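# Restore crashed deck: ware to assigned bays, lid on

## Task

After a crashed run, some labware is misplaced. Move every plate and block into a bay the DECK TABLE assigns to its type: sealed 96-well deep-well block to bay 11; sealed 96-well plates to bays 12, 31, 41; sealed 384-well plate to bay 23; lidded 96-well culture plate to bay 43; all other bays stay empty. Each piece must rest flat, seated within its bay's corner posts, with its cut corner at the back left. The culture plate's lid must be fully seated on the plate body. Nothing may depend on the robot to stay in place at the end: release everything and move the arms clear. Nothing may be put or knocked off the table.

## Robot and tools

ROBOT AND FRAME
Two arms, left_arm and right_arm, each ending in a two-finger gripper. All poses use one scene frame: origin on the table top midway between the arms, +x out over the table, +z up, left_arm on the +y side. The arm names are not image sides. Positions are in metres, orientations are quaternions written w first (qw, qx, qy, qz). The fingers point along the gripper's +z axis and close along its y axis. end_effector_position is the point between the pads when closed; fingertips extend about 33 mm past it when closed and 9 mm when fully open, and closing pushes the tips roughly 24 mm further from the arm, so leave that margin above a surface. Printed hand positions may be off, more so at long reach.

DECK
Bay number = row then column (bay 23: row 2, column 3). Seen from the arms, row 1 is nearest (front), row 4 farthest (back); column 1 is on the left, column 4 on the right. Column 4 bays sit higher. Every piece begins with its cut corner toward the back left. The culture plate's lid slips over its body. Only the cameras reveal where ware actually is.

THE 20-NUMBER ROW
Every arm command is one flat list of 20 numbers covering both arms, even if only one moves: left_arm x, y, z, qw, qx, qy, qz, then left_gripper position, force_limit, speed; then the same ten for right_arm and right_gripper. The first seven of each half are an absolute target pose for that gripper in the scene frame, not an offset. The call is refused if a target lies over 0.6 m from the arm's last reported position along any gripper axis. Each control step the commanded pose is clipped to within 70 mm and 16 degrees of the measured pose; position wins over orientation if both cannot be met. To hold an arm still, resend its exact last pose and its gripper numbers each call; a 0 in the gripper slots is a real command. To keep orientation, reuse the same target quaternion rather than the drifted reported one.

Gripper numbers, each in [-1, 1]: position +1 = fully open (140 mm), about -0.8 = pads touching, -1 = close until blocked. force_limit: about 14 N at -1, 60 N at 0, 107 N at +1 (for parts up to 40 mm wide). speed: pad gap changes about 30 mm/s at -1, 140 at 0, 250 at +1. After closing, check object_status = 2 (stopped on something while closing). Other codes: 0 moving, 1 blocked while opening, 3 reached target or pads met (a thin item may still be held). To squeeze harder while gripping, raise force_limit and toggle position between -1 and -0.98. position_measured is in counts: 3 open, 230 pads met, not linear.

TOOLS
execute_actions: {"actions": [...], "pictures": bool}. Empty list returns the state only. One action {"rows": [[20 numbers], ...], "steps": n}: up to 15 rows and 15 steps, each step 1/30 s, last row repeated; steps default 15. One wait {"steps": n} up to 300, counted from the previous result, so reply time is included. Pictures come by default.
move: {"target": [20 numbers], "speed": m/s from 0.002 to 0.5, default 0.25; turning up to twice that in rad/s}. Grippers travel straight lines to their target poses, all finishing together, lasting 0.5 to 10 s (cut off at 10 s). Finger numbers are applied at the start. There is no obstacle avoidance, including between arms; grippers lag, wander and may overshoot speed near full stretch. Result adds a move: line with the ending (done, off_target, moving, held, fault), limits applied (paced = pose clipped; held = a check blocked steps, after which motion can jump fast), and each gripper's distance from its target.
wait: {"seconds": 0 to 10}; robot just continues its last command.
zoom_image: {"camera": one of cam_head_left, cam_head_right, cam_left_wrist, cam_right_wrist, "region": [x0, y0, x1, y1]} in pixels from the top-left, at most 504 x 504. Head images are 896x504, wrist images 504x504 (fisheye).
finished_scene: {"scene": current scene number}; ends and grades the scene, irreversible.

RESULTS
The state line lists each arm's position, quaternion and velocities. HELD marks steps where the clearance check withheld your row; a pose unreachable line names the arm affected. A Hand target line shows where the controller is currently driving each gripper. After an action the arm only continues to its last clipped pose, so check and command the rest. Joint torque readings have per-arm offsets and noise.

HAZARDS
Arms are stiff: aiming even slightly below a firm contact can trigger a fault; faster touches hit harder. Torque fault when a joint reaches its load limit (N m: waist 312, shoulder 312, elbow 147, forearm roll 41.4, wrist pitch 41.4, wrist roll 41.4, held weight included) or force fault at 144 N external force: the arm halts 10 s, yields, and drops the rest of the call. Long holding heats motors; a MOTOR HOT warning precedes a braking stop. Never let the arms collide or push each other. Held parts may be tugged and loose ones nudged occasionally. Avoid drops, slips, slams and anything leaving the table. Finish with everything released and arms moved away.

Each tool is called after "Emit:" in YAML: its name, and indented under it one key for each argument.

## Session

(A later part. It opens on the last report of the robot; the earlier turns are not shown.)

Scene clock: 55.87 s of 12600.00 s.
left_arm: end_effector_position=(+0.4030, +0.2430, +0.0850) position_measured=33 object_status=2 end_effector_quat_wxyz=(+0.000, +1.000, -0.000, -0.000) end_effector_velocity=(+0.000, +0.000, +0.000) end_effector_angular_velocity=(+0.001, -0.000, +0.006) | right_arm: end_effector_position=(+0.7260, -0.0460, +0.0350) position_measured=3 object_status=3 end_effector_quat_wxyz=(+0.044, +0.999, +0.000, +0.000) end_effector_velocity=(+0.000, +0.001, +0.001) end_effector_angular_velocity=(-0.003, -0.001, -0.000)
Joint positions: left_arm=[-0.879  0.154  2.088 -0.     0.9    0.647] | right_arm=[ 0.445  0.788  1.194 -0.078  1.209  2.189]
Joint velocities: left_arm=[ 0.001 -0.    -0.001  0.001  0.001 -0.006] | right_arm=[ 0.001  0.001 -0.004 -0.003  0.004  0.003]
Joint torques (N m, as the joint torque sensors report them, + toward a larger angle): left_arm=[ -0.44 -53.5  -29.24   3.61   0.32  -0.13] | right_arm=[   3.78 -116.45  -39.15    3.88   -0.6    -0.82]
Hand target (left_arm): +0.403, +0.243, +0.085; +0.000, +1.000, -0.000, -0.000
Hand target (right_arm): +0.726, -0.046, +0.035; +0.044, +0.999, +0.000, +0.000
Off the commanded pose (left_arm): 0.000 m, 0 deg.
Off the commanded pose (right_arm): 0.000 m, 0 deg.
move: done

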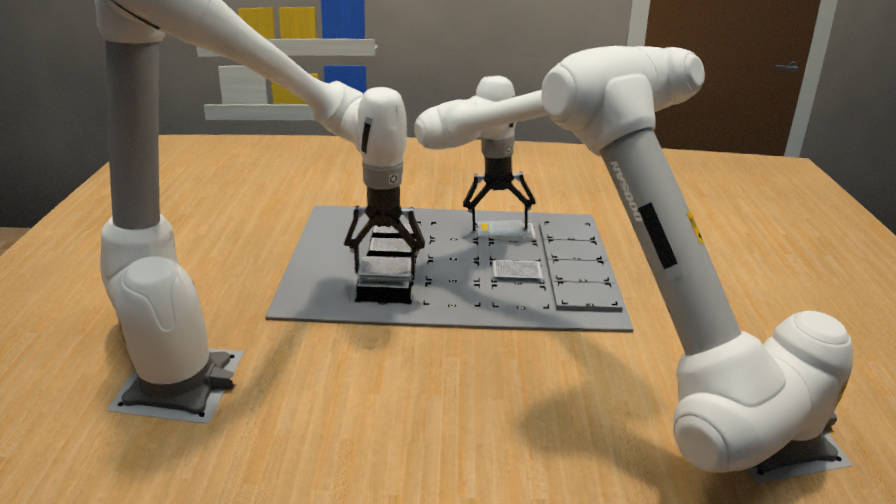

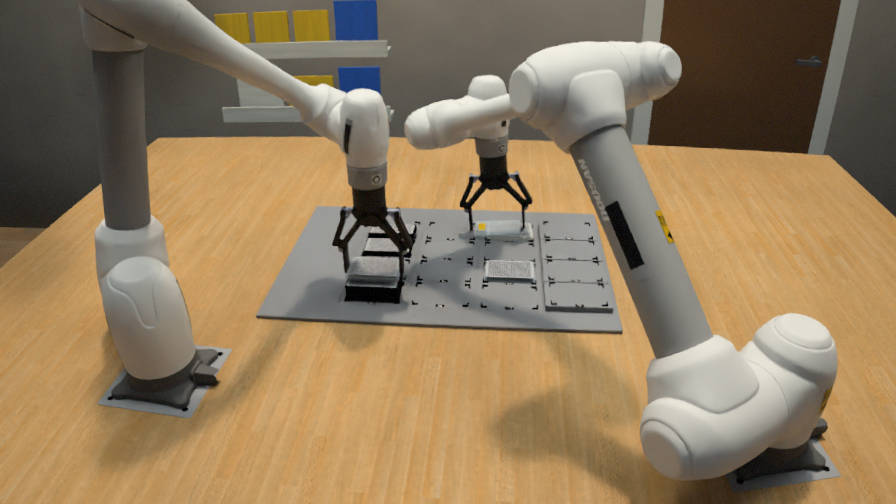

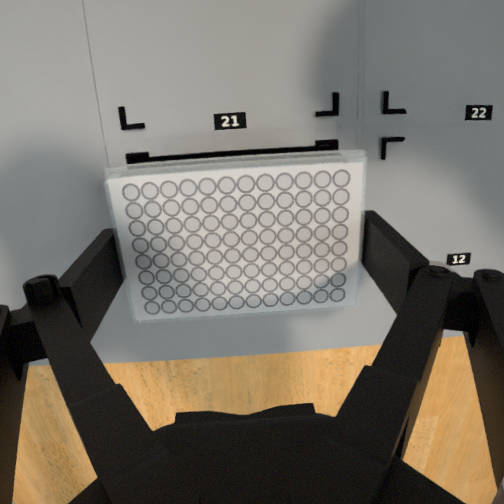

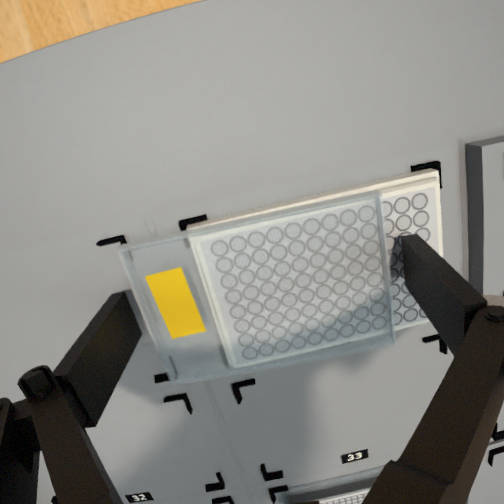

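Emit:
move:
  target: [0.403,0.2,0.085,0,1,0,0,-1,-0.4,-0.8,0.726,-0.078,0.035,0.044,0.999,0,0,1,-0.6,0]
  speed: 0.035

Scene clock: 61.97 s of 12600.00 s.
left_arm: end_effector_position=(+0.4030, +0.2000, +0.0850) position_measured=33 object_status=2 end_effector_quat_wxyz=(+0.000, +1.000, +0.000, -0.000) end_effector_velocity=(+0.001, -0.000, -0.000) end_effector_angular_velocity=(+0.000, -0.000, +0.001) | right_arm: end_effector_position=(+0.7260, -0.0780, +0.0350) position_measured=3 object_status=3 end_effector_quat_wxyz=(+0.044, +0.999, +0.000, -0.000) end_effector_velocity=(-0.000, -0.000, -0.001) end_effector_angular_velocity=(-0.000, +0.000, +0.001)
Joint positions: left_arm=[-0.924  0.202  2.028 -0.     0.912  0.601] | right_arm=[ 0.416  0.76   1.247 -0.08   1.183  2.164]
Joint velocities: left_arm=[ 0.     0.001 -0.001  0.001 -0.001 -0.001] | right_arm=[ 0.     0.001  0.001 -0.    -0.001 -0.   ]
Joint torques (N m, as the joint torque sensors report them, + toward a larger angle): left_arm=[ -1.64 -59.62 -30.37   3.63   0.27  -0.27] | right_arm=[  -1.6  -103.85  -36.92    3.82    0.39   -0.62]
Hand target (left_arm): +0.403, +0.200, +0.085; +0.000, +1.000, +0.000, -0.000
Hand target (right_arm): +0.726, -0.078, +0.035; +0.044, +0.999, +0.000, -0.000
Off the commanded pose (left_arm): 0.000 m, 0 deg.
Off the commanded pose (right_arm): 0.000 m, 0 deg.
After step 90, 1.57 s passed at rest.
move: done

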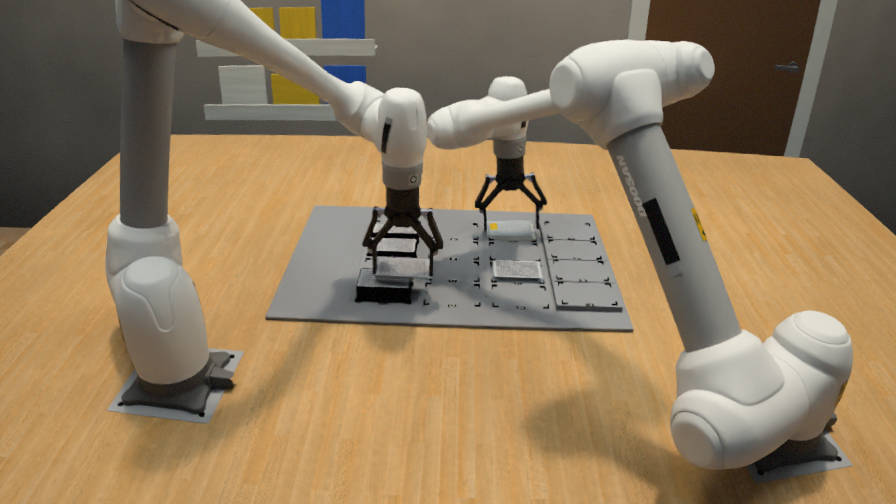

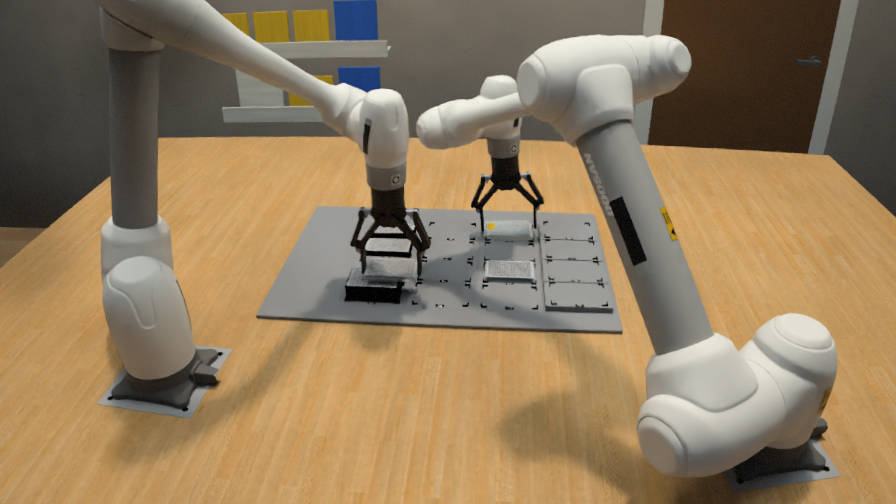

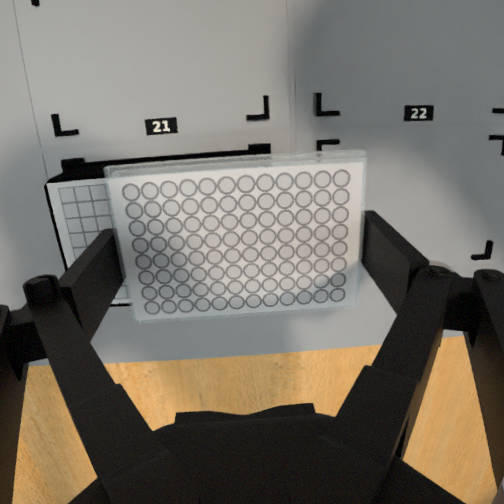

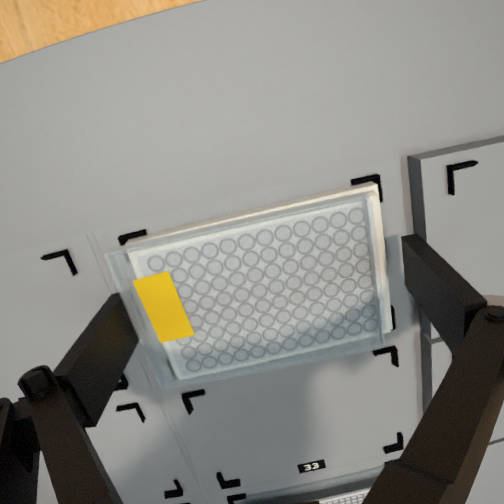

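Emit:
move:
  target: [0.403,0.19,0.085,0,1,0,0,-1,-0.4,-0.8,0.726,-0.0845,0.035,0.044,0.999,0,0,1,-0.6,0]
  speed: 0.015

Emit:
zoom_image:
  camera: "cam_right_wrist"
  region: [80,150,420,420]

Scene clock: 67.77 s of 12600.00 s.
left_arm: end_effector_position=(+0.4030, +0.1900, +0.0850) position_measured=33 object_status=2 end_effector_quat_wxyz=(+0.000, +1.000, +0.000, -0.000) end_effector_velocity=(+0.001, -0.001, +0.000) end_effector_angular_velocity=(-0.001, -0.002, +0.002) | right_arm: end_effector_position=(+0.7260, -0.0845, +0.0350) position_measured=3 object_status=3 end_effector_quat_wxyz=(+0.044, +0.999, +0.000, -0.000) end_effector_velocity=(+0.000, -0.000, +0.001) end_effector_angular_velocity=(+0.001, -0.001, +0.000)
Joint positions: left_arm=[-0.934  0.213  2.014 -0.     0.915  0.591] | right_arm=[ 0.41   0.754  1.257 -0.081  1.178  2.158]
Joint velocities: left_arm=[-0.     0.001 -0.002  0.002 -0.001 -0.003] | right_arm=[-0.    -0.001  0.    -0.    -0.001 -0.001]
Joint torques (N m, as the joint torque sensors report them, + toward a larger angle): left_arm=[ -2.57 -58.79 -30.16   3.71   0.28  -0.29] | right_arm=[  -0.86 -110.39  -37.13    3.86   -0.57   -0.33]
Hand target (left_arm): +0.403, +0.190, +0.085; +0.000, +1.000, +0.000, -0.000
Hand target (right_arm): +0.726, -0.085, +0.035; +0.044, +0.999, +0.000, -0.000
Off the commanded pose (left_arm): 0.000 m, 0 deg.
Off the commanded pose (right_arm): 0.000 m, 0 deg.
After step 90, 1.90 s passed at rest.
move: done

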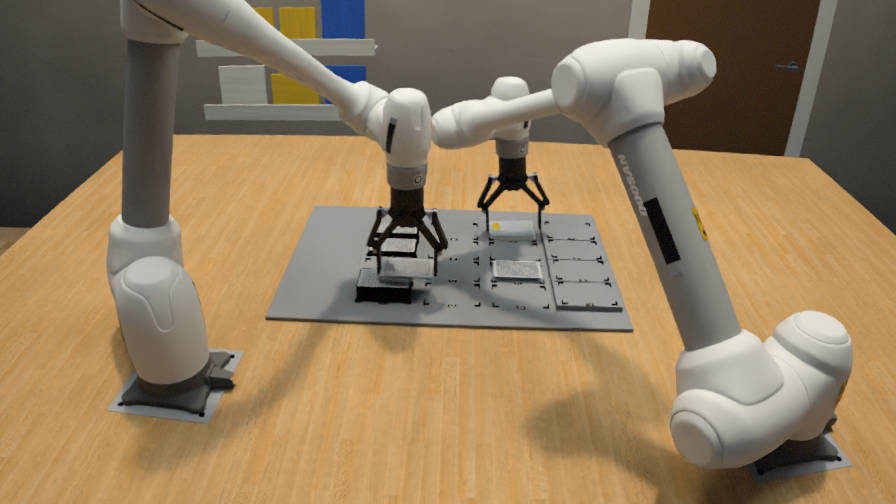

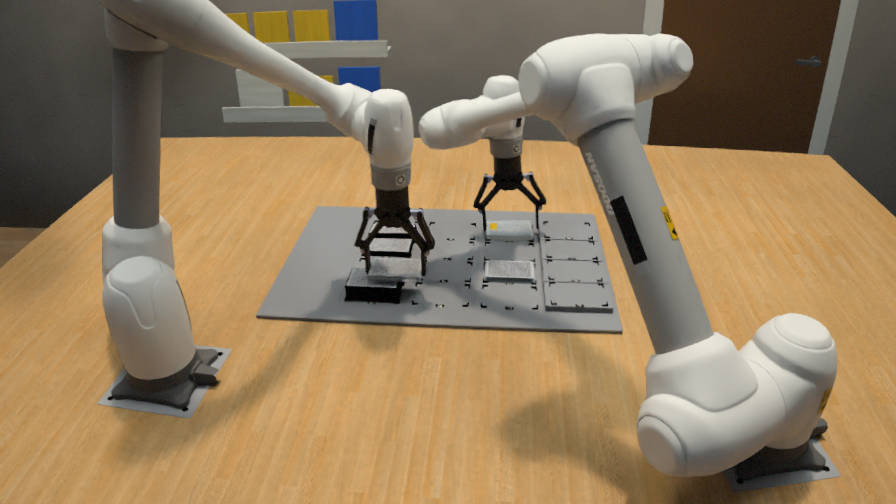

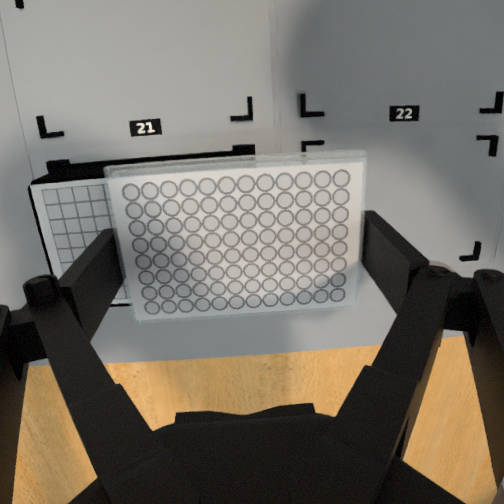

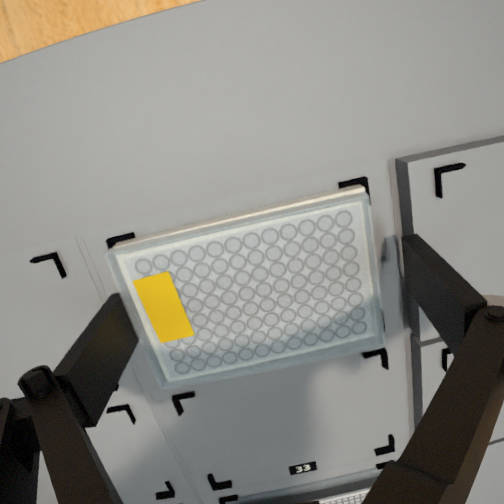

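Region (80, 150, 420, 420) of cam_right_wrist's 504x504 image, scaled by 1.482, with more detail than that image has; it fills the top 400 rows of this view, and the rest is white.

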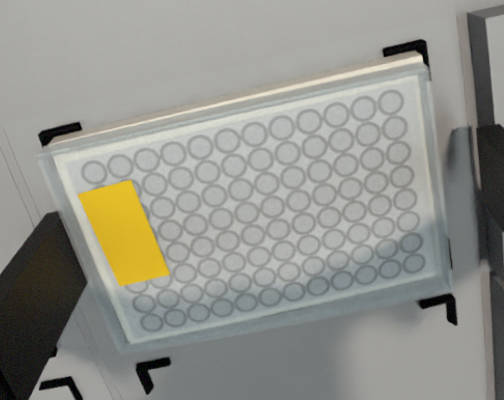

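Not yet dropped; slightly more.

Emit:
move:
  target: [0.403,0.19,0.085,0,1,0,0,-1,-0.4,-0.8,0.726,-0.0862,0.035,0.044,0.999,0,0,1,-0.6,0]
  speed: 0.005

Emit:
zoom_image:
  camera: "cam_right_wrist"
  region: [80,150,420,420]

Emit:
zoom_image:
  camera: "cam_head_left"
  region: [470,200,570,290]

Scene clock: 73.17 s of 12600.00 s.
left_arm: end_effector_position=(+0.4030, +0.1900, +0.0850) position_measured=33 object_status=2 end_effector_quat_wxyz=(-0.000, +1.000, -0.000, -0.000) end_effector_velocity=(-0.001, -0.000, +0.000) end_effector_angular_velocity=(+0.001, -0.000, -0.002) | right_arm: end_effector_position=(+0.7260, -0.0862, +0.0350) position_measured=3 object_status=3 end_effector_quat_wxyz=(+0.044, +0.999, +0.000, -0.000) end_effector_velocity=(+0.001, -0.001, +0.001) end_effector_angular_velocity=(+0.000, -0.001, -0.001)
Joint positions: left_arm=[-0.934  0.213  2.014 -0.     0.915  0.591] | right_arm=[ 0.409  0.752  1.26  -0.081  1.177  2.157]
Joint velocities: left_arm=[-0.001  0.    -0.     0.001  0.001  0.   ] | right_arm=[-0.001 -0.001  0.    -0.    -0.    -0.   ]
Joint torques (N m, as the joint torque sensors report them, + toward a larger angle): left_arm=[ -0.82 -59.52 -29.73   3.7    0.29  -0.32] | right_arm=[  -0.01 -107.08  -38.73    3.6    -0.22   -0.37]
Hand target (left_arm): +0.403, +0.190, +0.085; +0.000, +1.000, -0.000, -0.000
Hand target (right_arm): +0.726, -0.086, +0.035; +0.044, +0.999, +0.000, -0.000
Off the commanded pose (left_arm): 0.000 m, 0 deg.
Off the commanded pose (right_arm): 0.000 m, 0 deg.
After step 90, 1.70 s passed at rest.
move: done

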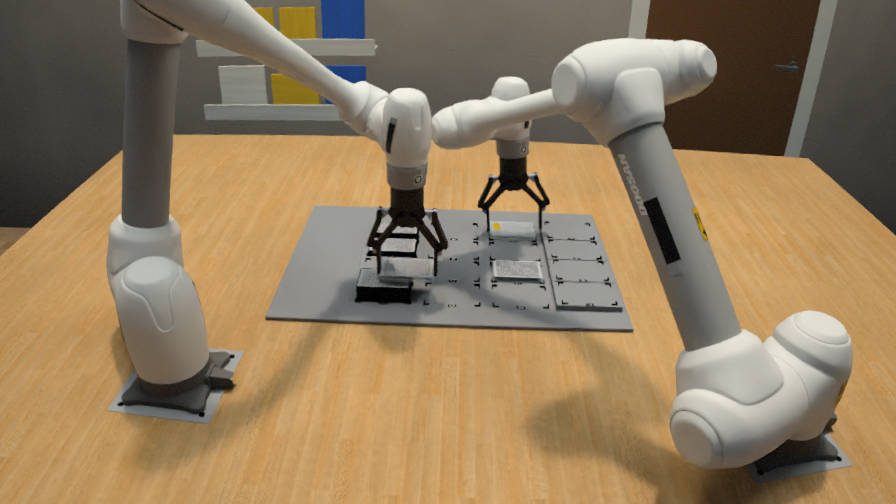

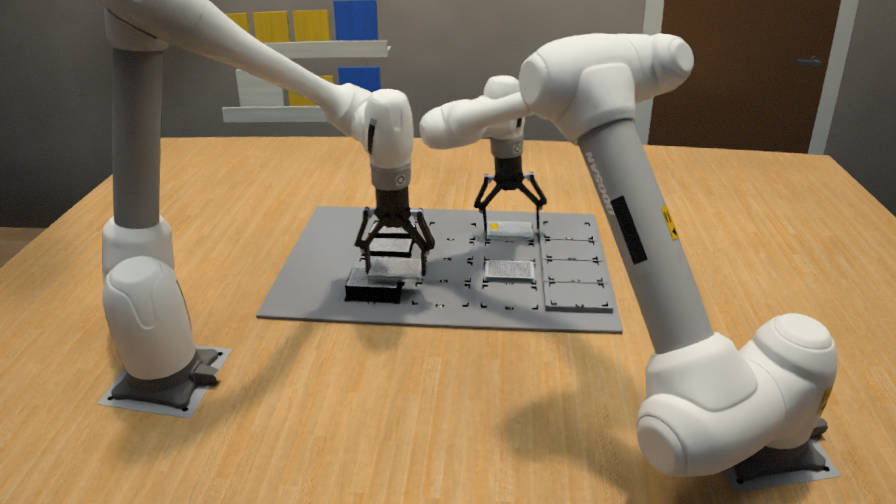

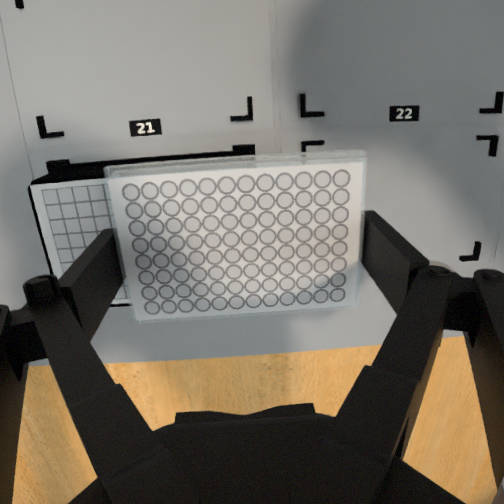

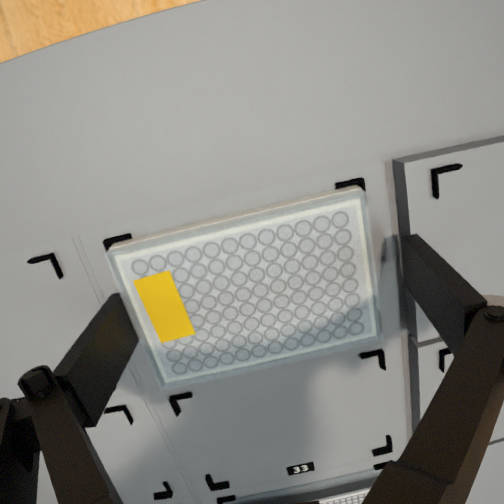

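Region (80, 150, 420, 420) of cam_right_wrist's 504x504 image, scaled by 1.482, with more detail than that image has; it fills the top 400 rows of this view, and the rest is white.

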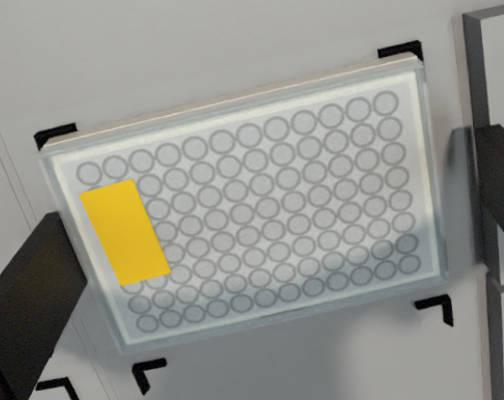

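Region (470, 200, 570, 290) of cam_head_left's 896x504 image, scaled by 5.040, with more detail than that image has; it fills the top 454 rows of this view, and the rest is white.

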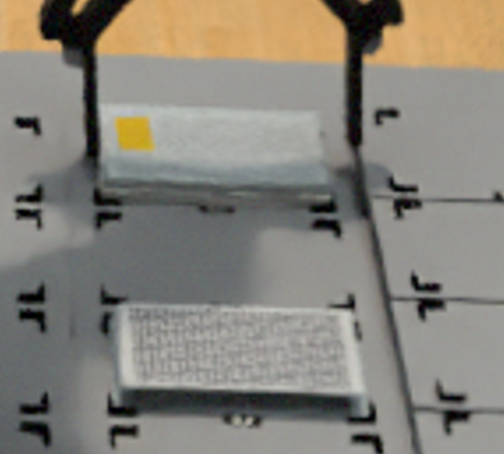

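Emit:
move:
  target: [0.403,0.17,0.085,0,1,0,0,-1,-0.4,-0.8,0.726,-0.078,0.07,0.02,1,0,0,1,-0.6,0]
  speed: 0.07

Emit:
move:
  target: [0.403,0.083,0.085,0,1,0,0,-1,-0.4,-0.8,0.62,-0.36,0.2,0,1,0,0,1,-0.6,0]

Emit:
move:
  target: [0.403,0.083,0.037,0,1,0,0,-1,-0.4,-0.8,0.62,-0.36,0.2,0,1,0,0,1,-0.6,0]
  speed: 0.07

Scene clock: 80.43 s of 12600.00 s.
left_arm: end_effector_position=(+0.4030, +0.1700, +0.0850) position_measured=33 object_status=2 end_effector_quat_wxyz=(+0.000, +1.000, -0.000, +0.000) end_effector_velocity=(+0.000, +0.000, -0.000) end_effector_angular_velocity=(+0.001, -0.001, -0.001) | right_arm: end_effector_position=(+0.7260, -0.0780, +0.0699) position_measured=3 object_status=3 end_effector_quat_wxyz=(+0.020, +1.000, -0.000, -0.000) end_effector_velocity=(+0.000, +0.001, +0.000) end_effector_angular_velocity=(+0.002, -0.000, +0.000)
Joint positions: left_arm=[-0.953  0.236  1.984 -0.     0.922  0.572] | right_arm=[ 0.402  0.721  1.246 -0.037  1.195  2.131]
Joint velocities: left_arm=[-0.001  0.    -0.     0.002  0.    -0.001] | right_arm=[ 0.     0.    -0.002  0.001  0.    -0.   ]
Joint torques (N m, as the joint torque sensors report them, + toward a larger angle): left_arm=[ -0.23 -61.71 -30.78   3.64   0.34  -0.36] | right_arm=[  -0.31 -104.97  -39.49    4.57   -0.19   -0.15]
Hand target (left_arm): +0.403, +0.170, +0.085; +0.000, +1.000, +0.000, -0.000
Hand target (right_arm): +0.726, -0.078, +0.070; +0.020, +1.000, -0.000, -0.000
Off the commanded pose (left_arm): 0.000 m, 0 deg.
Off the commanded pose (right_arm): 0.000 m, 0 deg.
After step 90, 3.40 s passed at rest.
move: done

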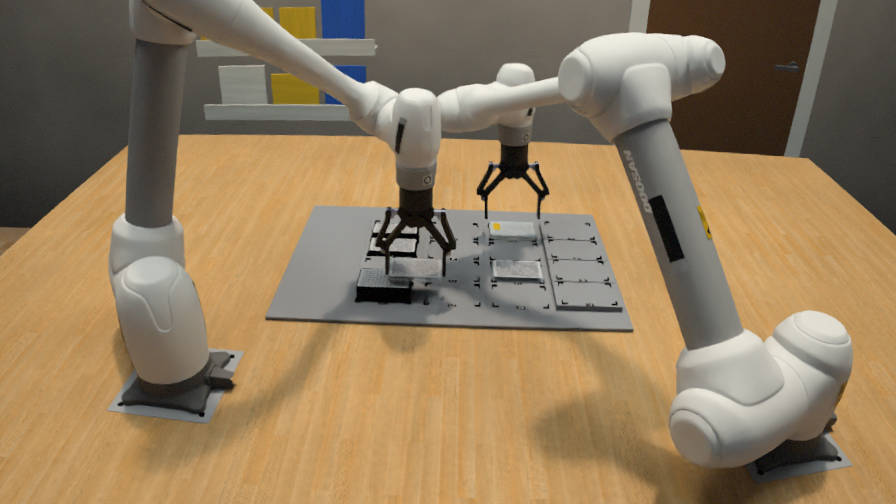

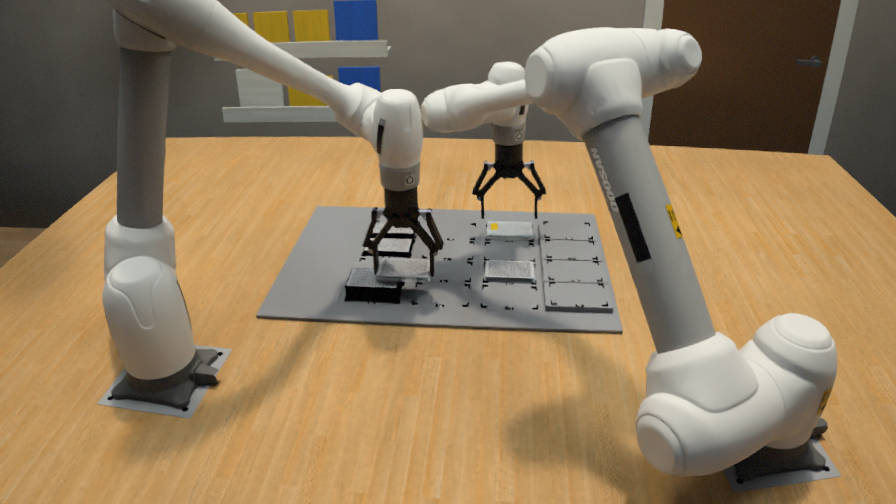

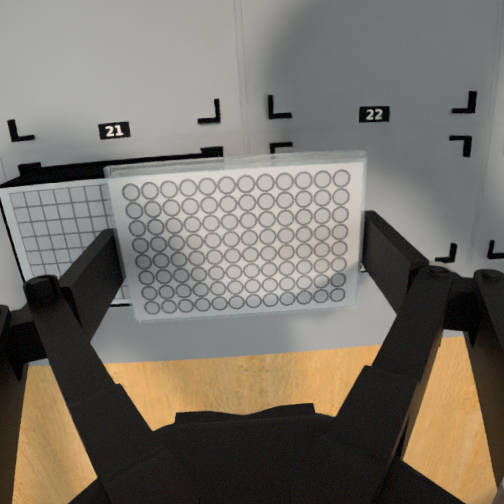

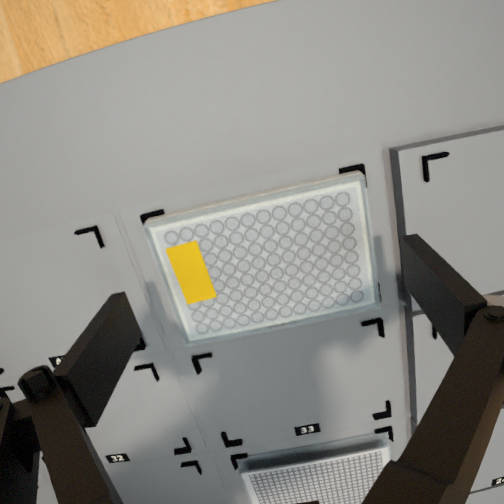

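Scene clock: 82.23 s of 12600.00 s.
left_arm: end_effector_position=(+0.4029, +0.0830, +0.0851) position_measured=33 object_status=2 end_effector_quat_wxyz=(+0.000, +1.000, +0.000, -0.000) end_effector_velocity=(+0.001, +0.000, +0.000) end_effector_angular_velocity=(+0.000, -0.001, +0.000) | right_arm: end_effector_position=(+0.6205, -0.3601, +0.2002) position_measured=3 object_status=3 end_effector_quat_wxyz=(+0.000, +1.000, -0.000, -0.000) end_effector_velocity=(-0.000, -0.001, -0.001) end_effector_angular_velocity=(+0.000, +0.001, -0.001)
Joint positions: left_arm=[-1.024  0.336  1.845 -0.     0.961  0.501] | right_arm=[ 0.117  0.299  1.661 -0.     1.182  1.833]
Joint velocities: left_arm=[ 0.    -0.    -0.     0.001  0.    -0.001] | right_arm=[-0.002 -0.     0.001  0.     0.    -0.001]
Joint torques (N m, as the joint torque sensors report them, + toward a larger angle): left_arm=[ -1.39 -73.57 -30.83   3.78   0.43  -0.26] | right_arm=[  6.02 -68.07 -38.48   4.42  -0.04  -0.13]
Hand target (left_arm): +0.403, +0.083, +0.085; +0.000, +1.000, +0.000, -0.000
Hand target (right_arm): +0.620, -0.360, +0.200; +0.000, +1.000, -0.000, -0.000
Off the commanded pose (left_arm): 0.000 m, 0 deg.
Off the commanded pose (right_arm): 0.001 m, 0 deg.
move: done

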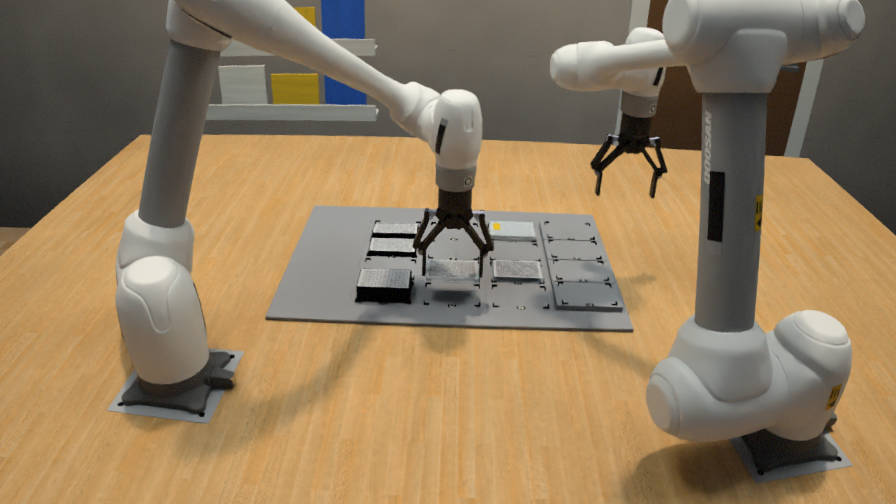

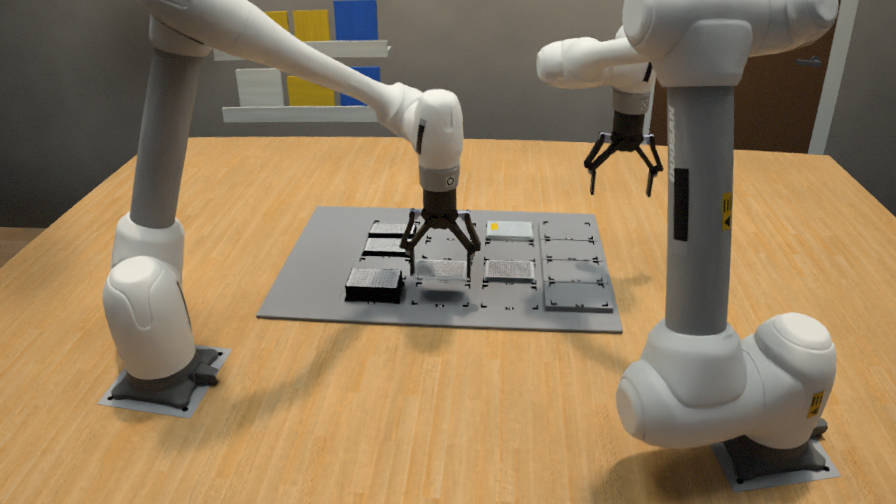

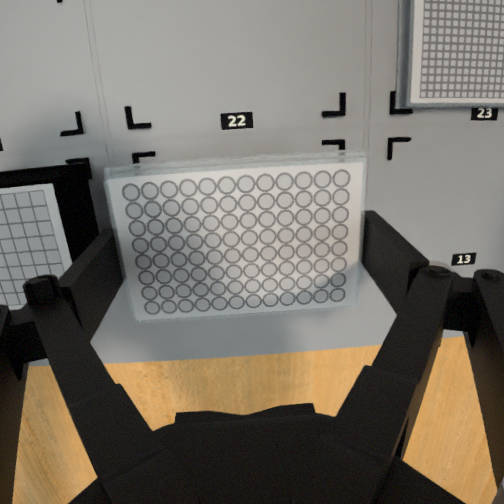

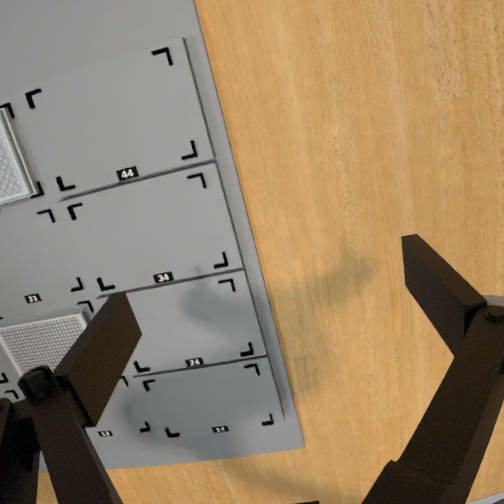

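Scene clock: 83.27 s of 12600.00 s.
left_arm: end_effector_position=(+0.4030, +0.0829, +0.0371) position_measured=33 object_status=2 end_effector_quat_wxyz=(+0.000, +1.000, -0.000, -0.000) end_effector_velocity=(+0.000, -0.000, -0.001) end_effector_angular_velocity=(-0.001, -0.001, -0.000) | right_arm: end_effector_position=(+0.6200, -0.3600, +0.2000) position_measured=3 object_status=3 end_effector_quat_wxyz=(-0.000, +1.000, +0.000, -0.000) end_effector_velocity=(-0.000, -0.001, +0.000) end_effector_angular_velocity=(+0.000, -0.000, -0.001)
Joint positions: left_arm=[-1.024  0.385  1.88  -0.     0.877  0.501] | right_arm=[0.118 0.298 1.663 0.    1.181 1.833]
Joint velocities: left_arm=[-0.     0.001  0.001  0.001 -0.003 -0.   ] | right_arm=[-0.001 -0.001  0.001  0.     0.    -0.   ]
Joint torques (N m, as the joint torque sensors report them, + toward a larger angle): left_arm=[ -2.19 -78.7  -29.24   3.6    0.34  -0.25] | right_arm=[  1.94 -69.8  -39.63   4.39  -0.11   0.06]
Hand target (left_arm): +0.403, +0.083, +0.037; +0.000, +1.000, -0.000, -0.000
Hand target (right_arm): +0.620, -0.360, +0.200; -0.000, +1.000, +0.000, +0.000
Off the commanded pose (left_arm): 0.000 m, 0 deg.
Off the commanded pose (right_arm): 0.000 m, 0 deg.
move: done

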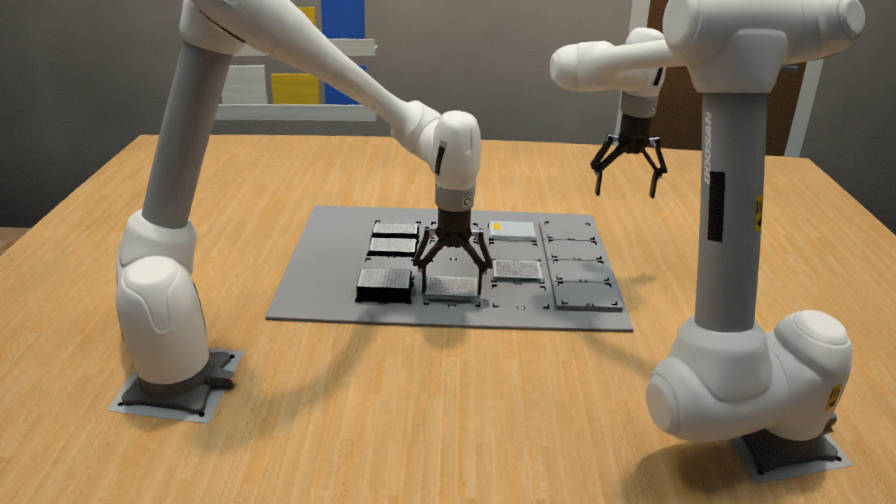

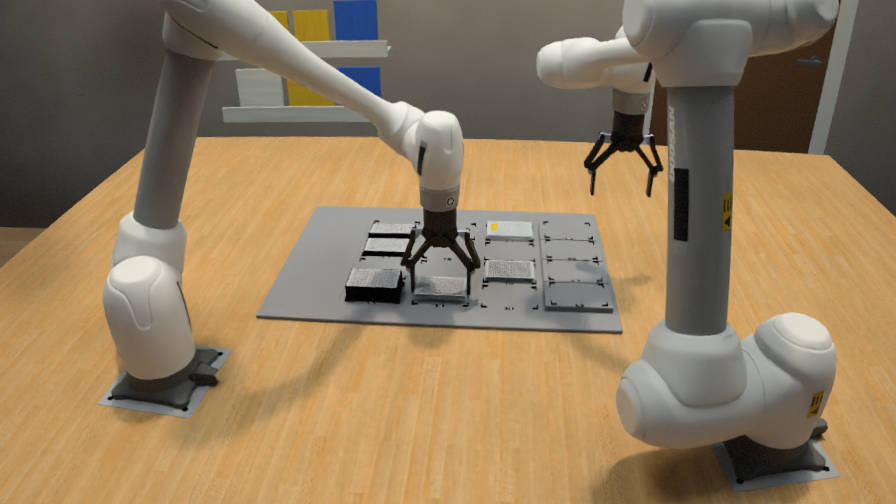

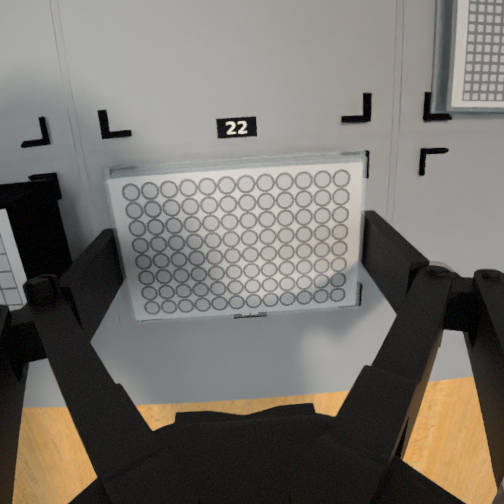

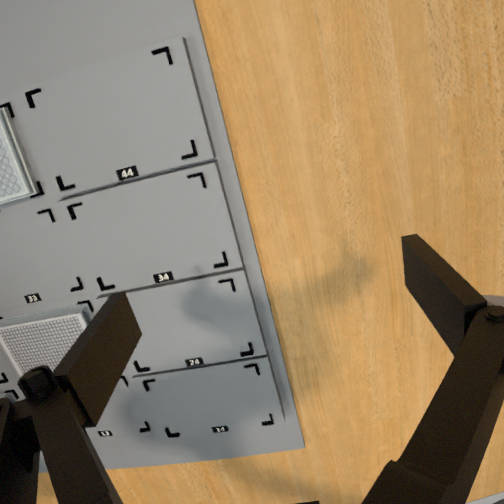

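Emit:
move:
  target: [0.398,0.0815,0.032,0,1,0,0,-1,-0.4,-0.8,0.62,-0.36,0.2,0,1,0,0,1,-0.6,0]
  speed: 0.02

Emit:
zoom_image:
  camera: "cam_left_wrist"
  region: [80,90,400,340]

Scene clock: 89.07 s of 12600.00 s.
left_arm: end_effector_position=(+0.3980, +0.0815, +0.0320) position_measured=33 object_status=2 end_effector_quat_wxyz=(+0.000, +1.000, -0.000, -0.000) end_effector_velocity=(-0.001, +0.000, -0.000) end_effector_angular_velocity=(+0.001, +0.001, +0.001) | right_arm: end_effector_position=(+0.6200, -0.3600, +0.2000) position_measured=3 object_status=3 end_effector_quat_wxyz=(-0.000, +1.000, +0.000, +0.000) end_effector_velocity=(-0.000, -0.000, -0.000) end_effector_angular_velocity=(-0.001, +0.001, +0.000)
Joint positions: left_arm=[-1.032  0.389  1.886 -0.     0.867  0.493] | right_arm=[0.118 0.298 1.663 0.    1.181 1.833]
Joint velocities: left_arm=[-0.001  0.     0.001 -0.001  0.    -0.001] | right_arm=[ 0.     0.     0.    -0.001  0.    -0.   ]
Joint torques (N m, as the joint torque sensors report them, + toward a larger angle): left_arm=[ -1.46 -76.46 -28.49   3.69   0.28  -0.54] | right_arm=[  3.26 -70.82 -39.35   4.56  -0.28  -0.29]
Hand target (left_arm): +0.398, +0.081, +0.032; +0.000, +1.000, -0.000, -0.000
Hand target (right_arm): +0.620, -0.360, +0.200; -0.000, +1.000, +0.000, +0.000
Off the commanded pose (left_arm): 0.000 m, 0 deg.
Off the commanded pose (right_arm): 0.000 m, 0 deg.
After step 90, 2.10 s passed at rest.
move: done

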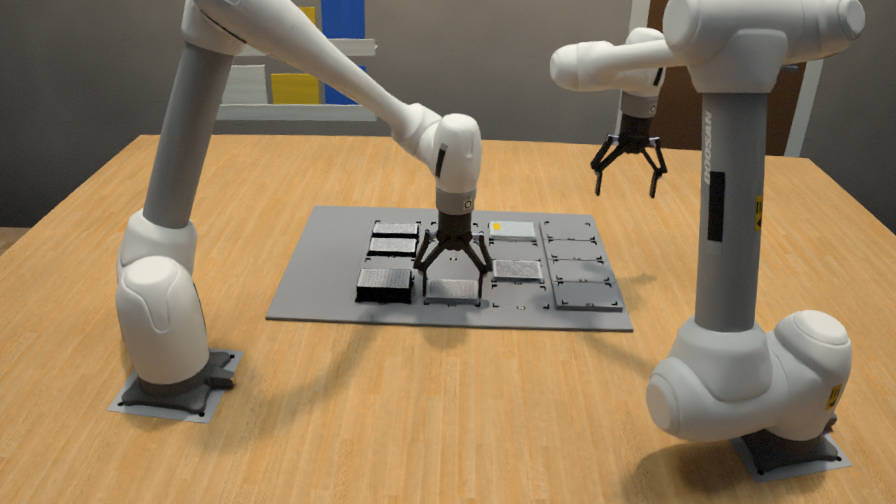

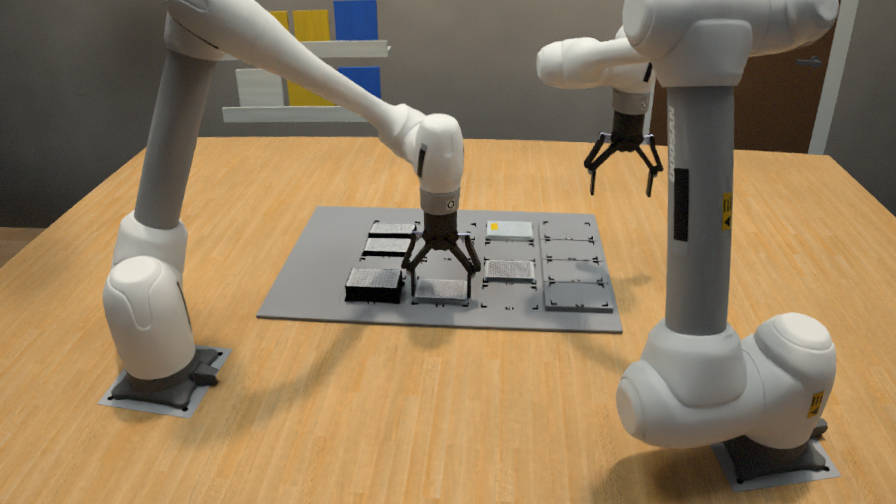

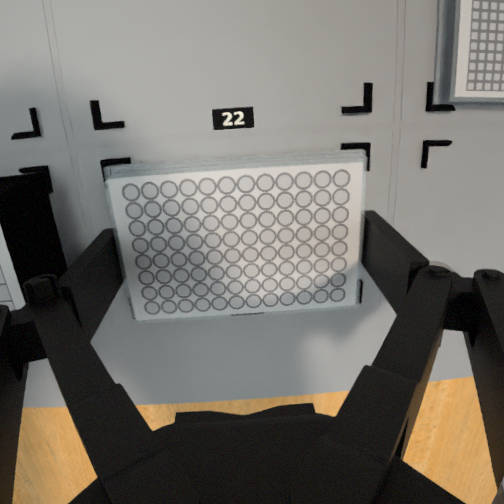

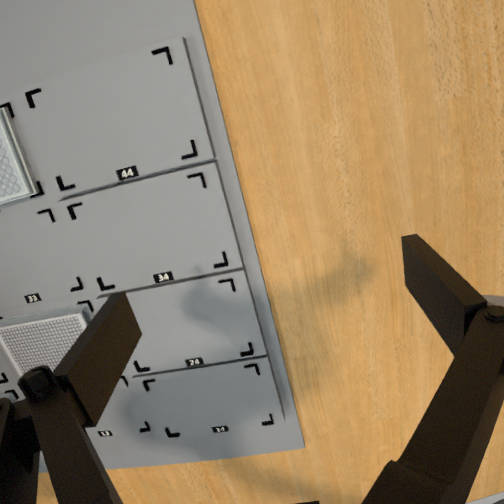

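Region (80, 90, 400, 340) of cam_left_wrist's 504x504 image, scaled by 1.575, with more detail than that image has; it fills the top 394 rows of this view, and the rest is white.

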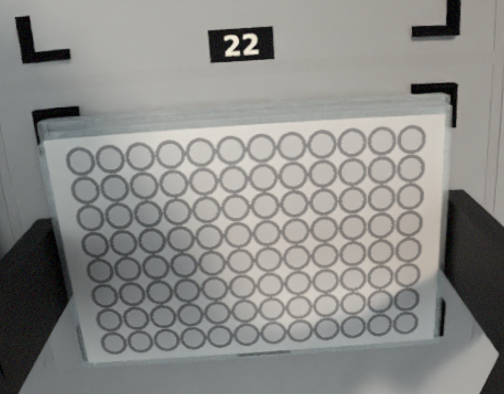

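Emit:
move:
  target: [0.397,0.0813,0.0265,0,1,0,0,-1,-0.4,-0.8,0.62,-0.36,0.2,0,1,0,0,1,-0.6,0]
  speed: 0.008

Emit:
zoom_image:
  camera: "cam_left_wrist"
  region: [80,90,400,340]

Scene clock: 95.93 s of 12600.00 s.
left_arm: end_effector_position=(+0.3970, +0.0813, +0.0265) position_measured=33 object_status=2 end_effector_quat_wxyz=(+0.000, +1.000, -0.000, +0.000) end_effector_velocity=(+0.000, +0.000, -0.002) end_effector_angular_velocity=(+0.001, +0.001, +0.002) | right_arm: end_effector_position=(+0.6200, -0.3600, +0.2000) position_measured=3 object_status=3 end_effector_quat_wxyz=(-0.000, +1.000, -0.000, +0.000) end_effector_velocity=(+0.000, +0.000, -0.000) end_effector_angular_velocity=(-0.000, +0.000, +0.000)
Joint positions: left_arm=[-1.033  0.394  1.89   0.     0.857  0.492] | right_arm=[0.118 0.298 1.663 0.    1.181 1.833]
Joint velocities: left_arm=[ 0.001  0.003 -0.    -0.001 -0.001 -0.001] | right_arm=[ 0.     0.001 -0.     0.     0.    -0.   ]
Joint torques (N m, as the joint torque sensors report them, + toward a larger angle): left_arm=[ -5.78 -43.71 -10.67   1.4   -0.65  -0.46] | right_arm=[  2.55 -68.33 -38.85   4.43  -0.33  -0.37]
Hand target (left_arm): +0.397, +0.081, +0.026; +0.000, +1.000, -0.000, -0.000
Hand target (right_arm): +0.620, -0.360, +0.200; -0.000, +1.000, +0.000, +0.000
Off the commanded pose (left_arm): 0.000 m, 0 deg.
Off the commanded pose (right_arm): 0.000 m, 0 deg.
After step 90, 2.93 s passed at rest.
move: done

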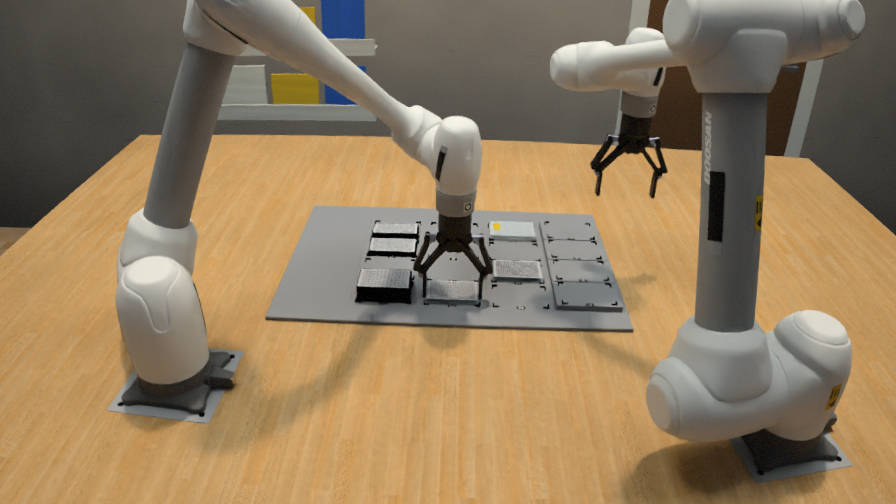

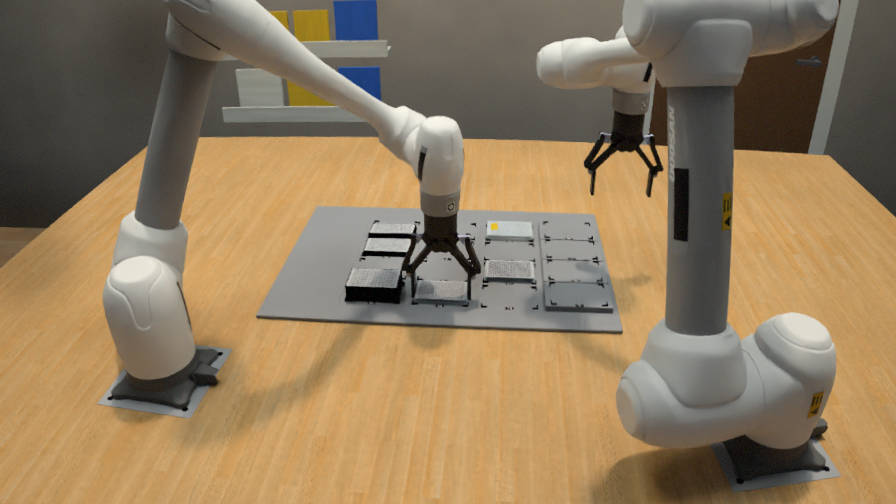

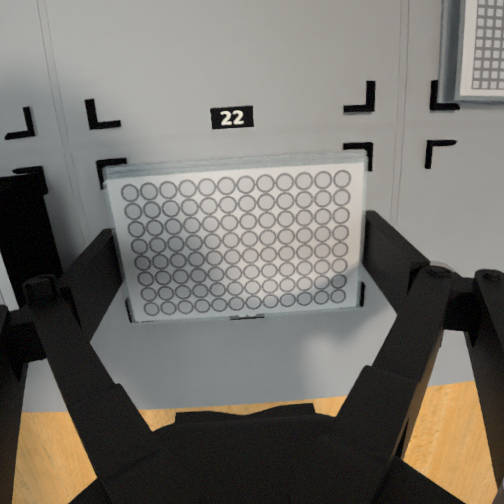

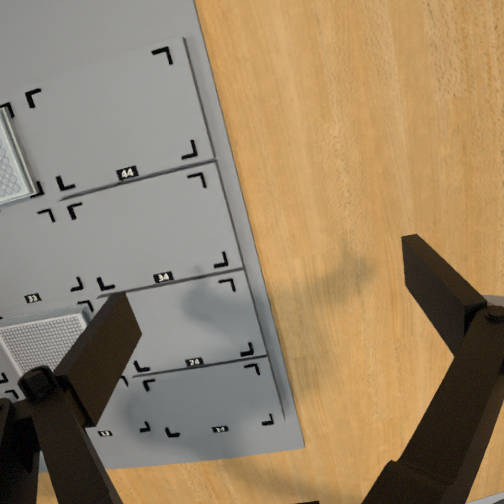

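Region (80, 90, 400, 340) of cam_left_wrist's 504x504 image, scaled by 1.575, with more detail than that image has; it fills the top 394 rows of this view, and the rest is white.

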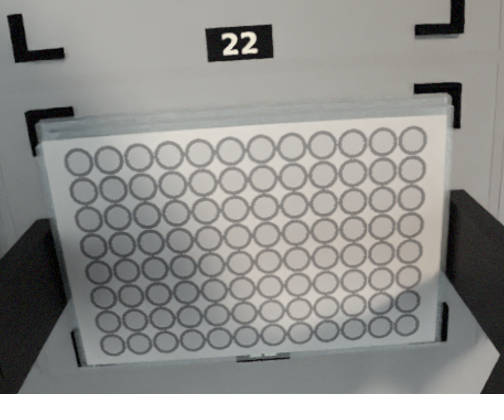

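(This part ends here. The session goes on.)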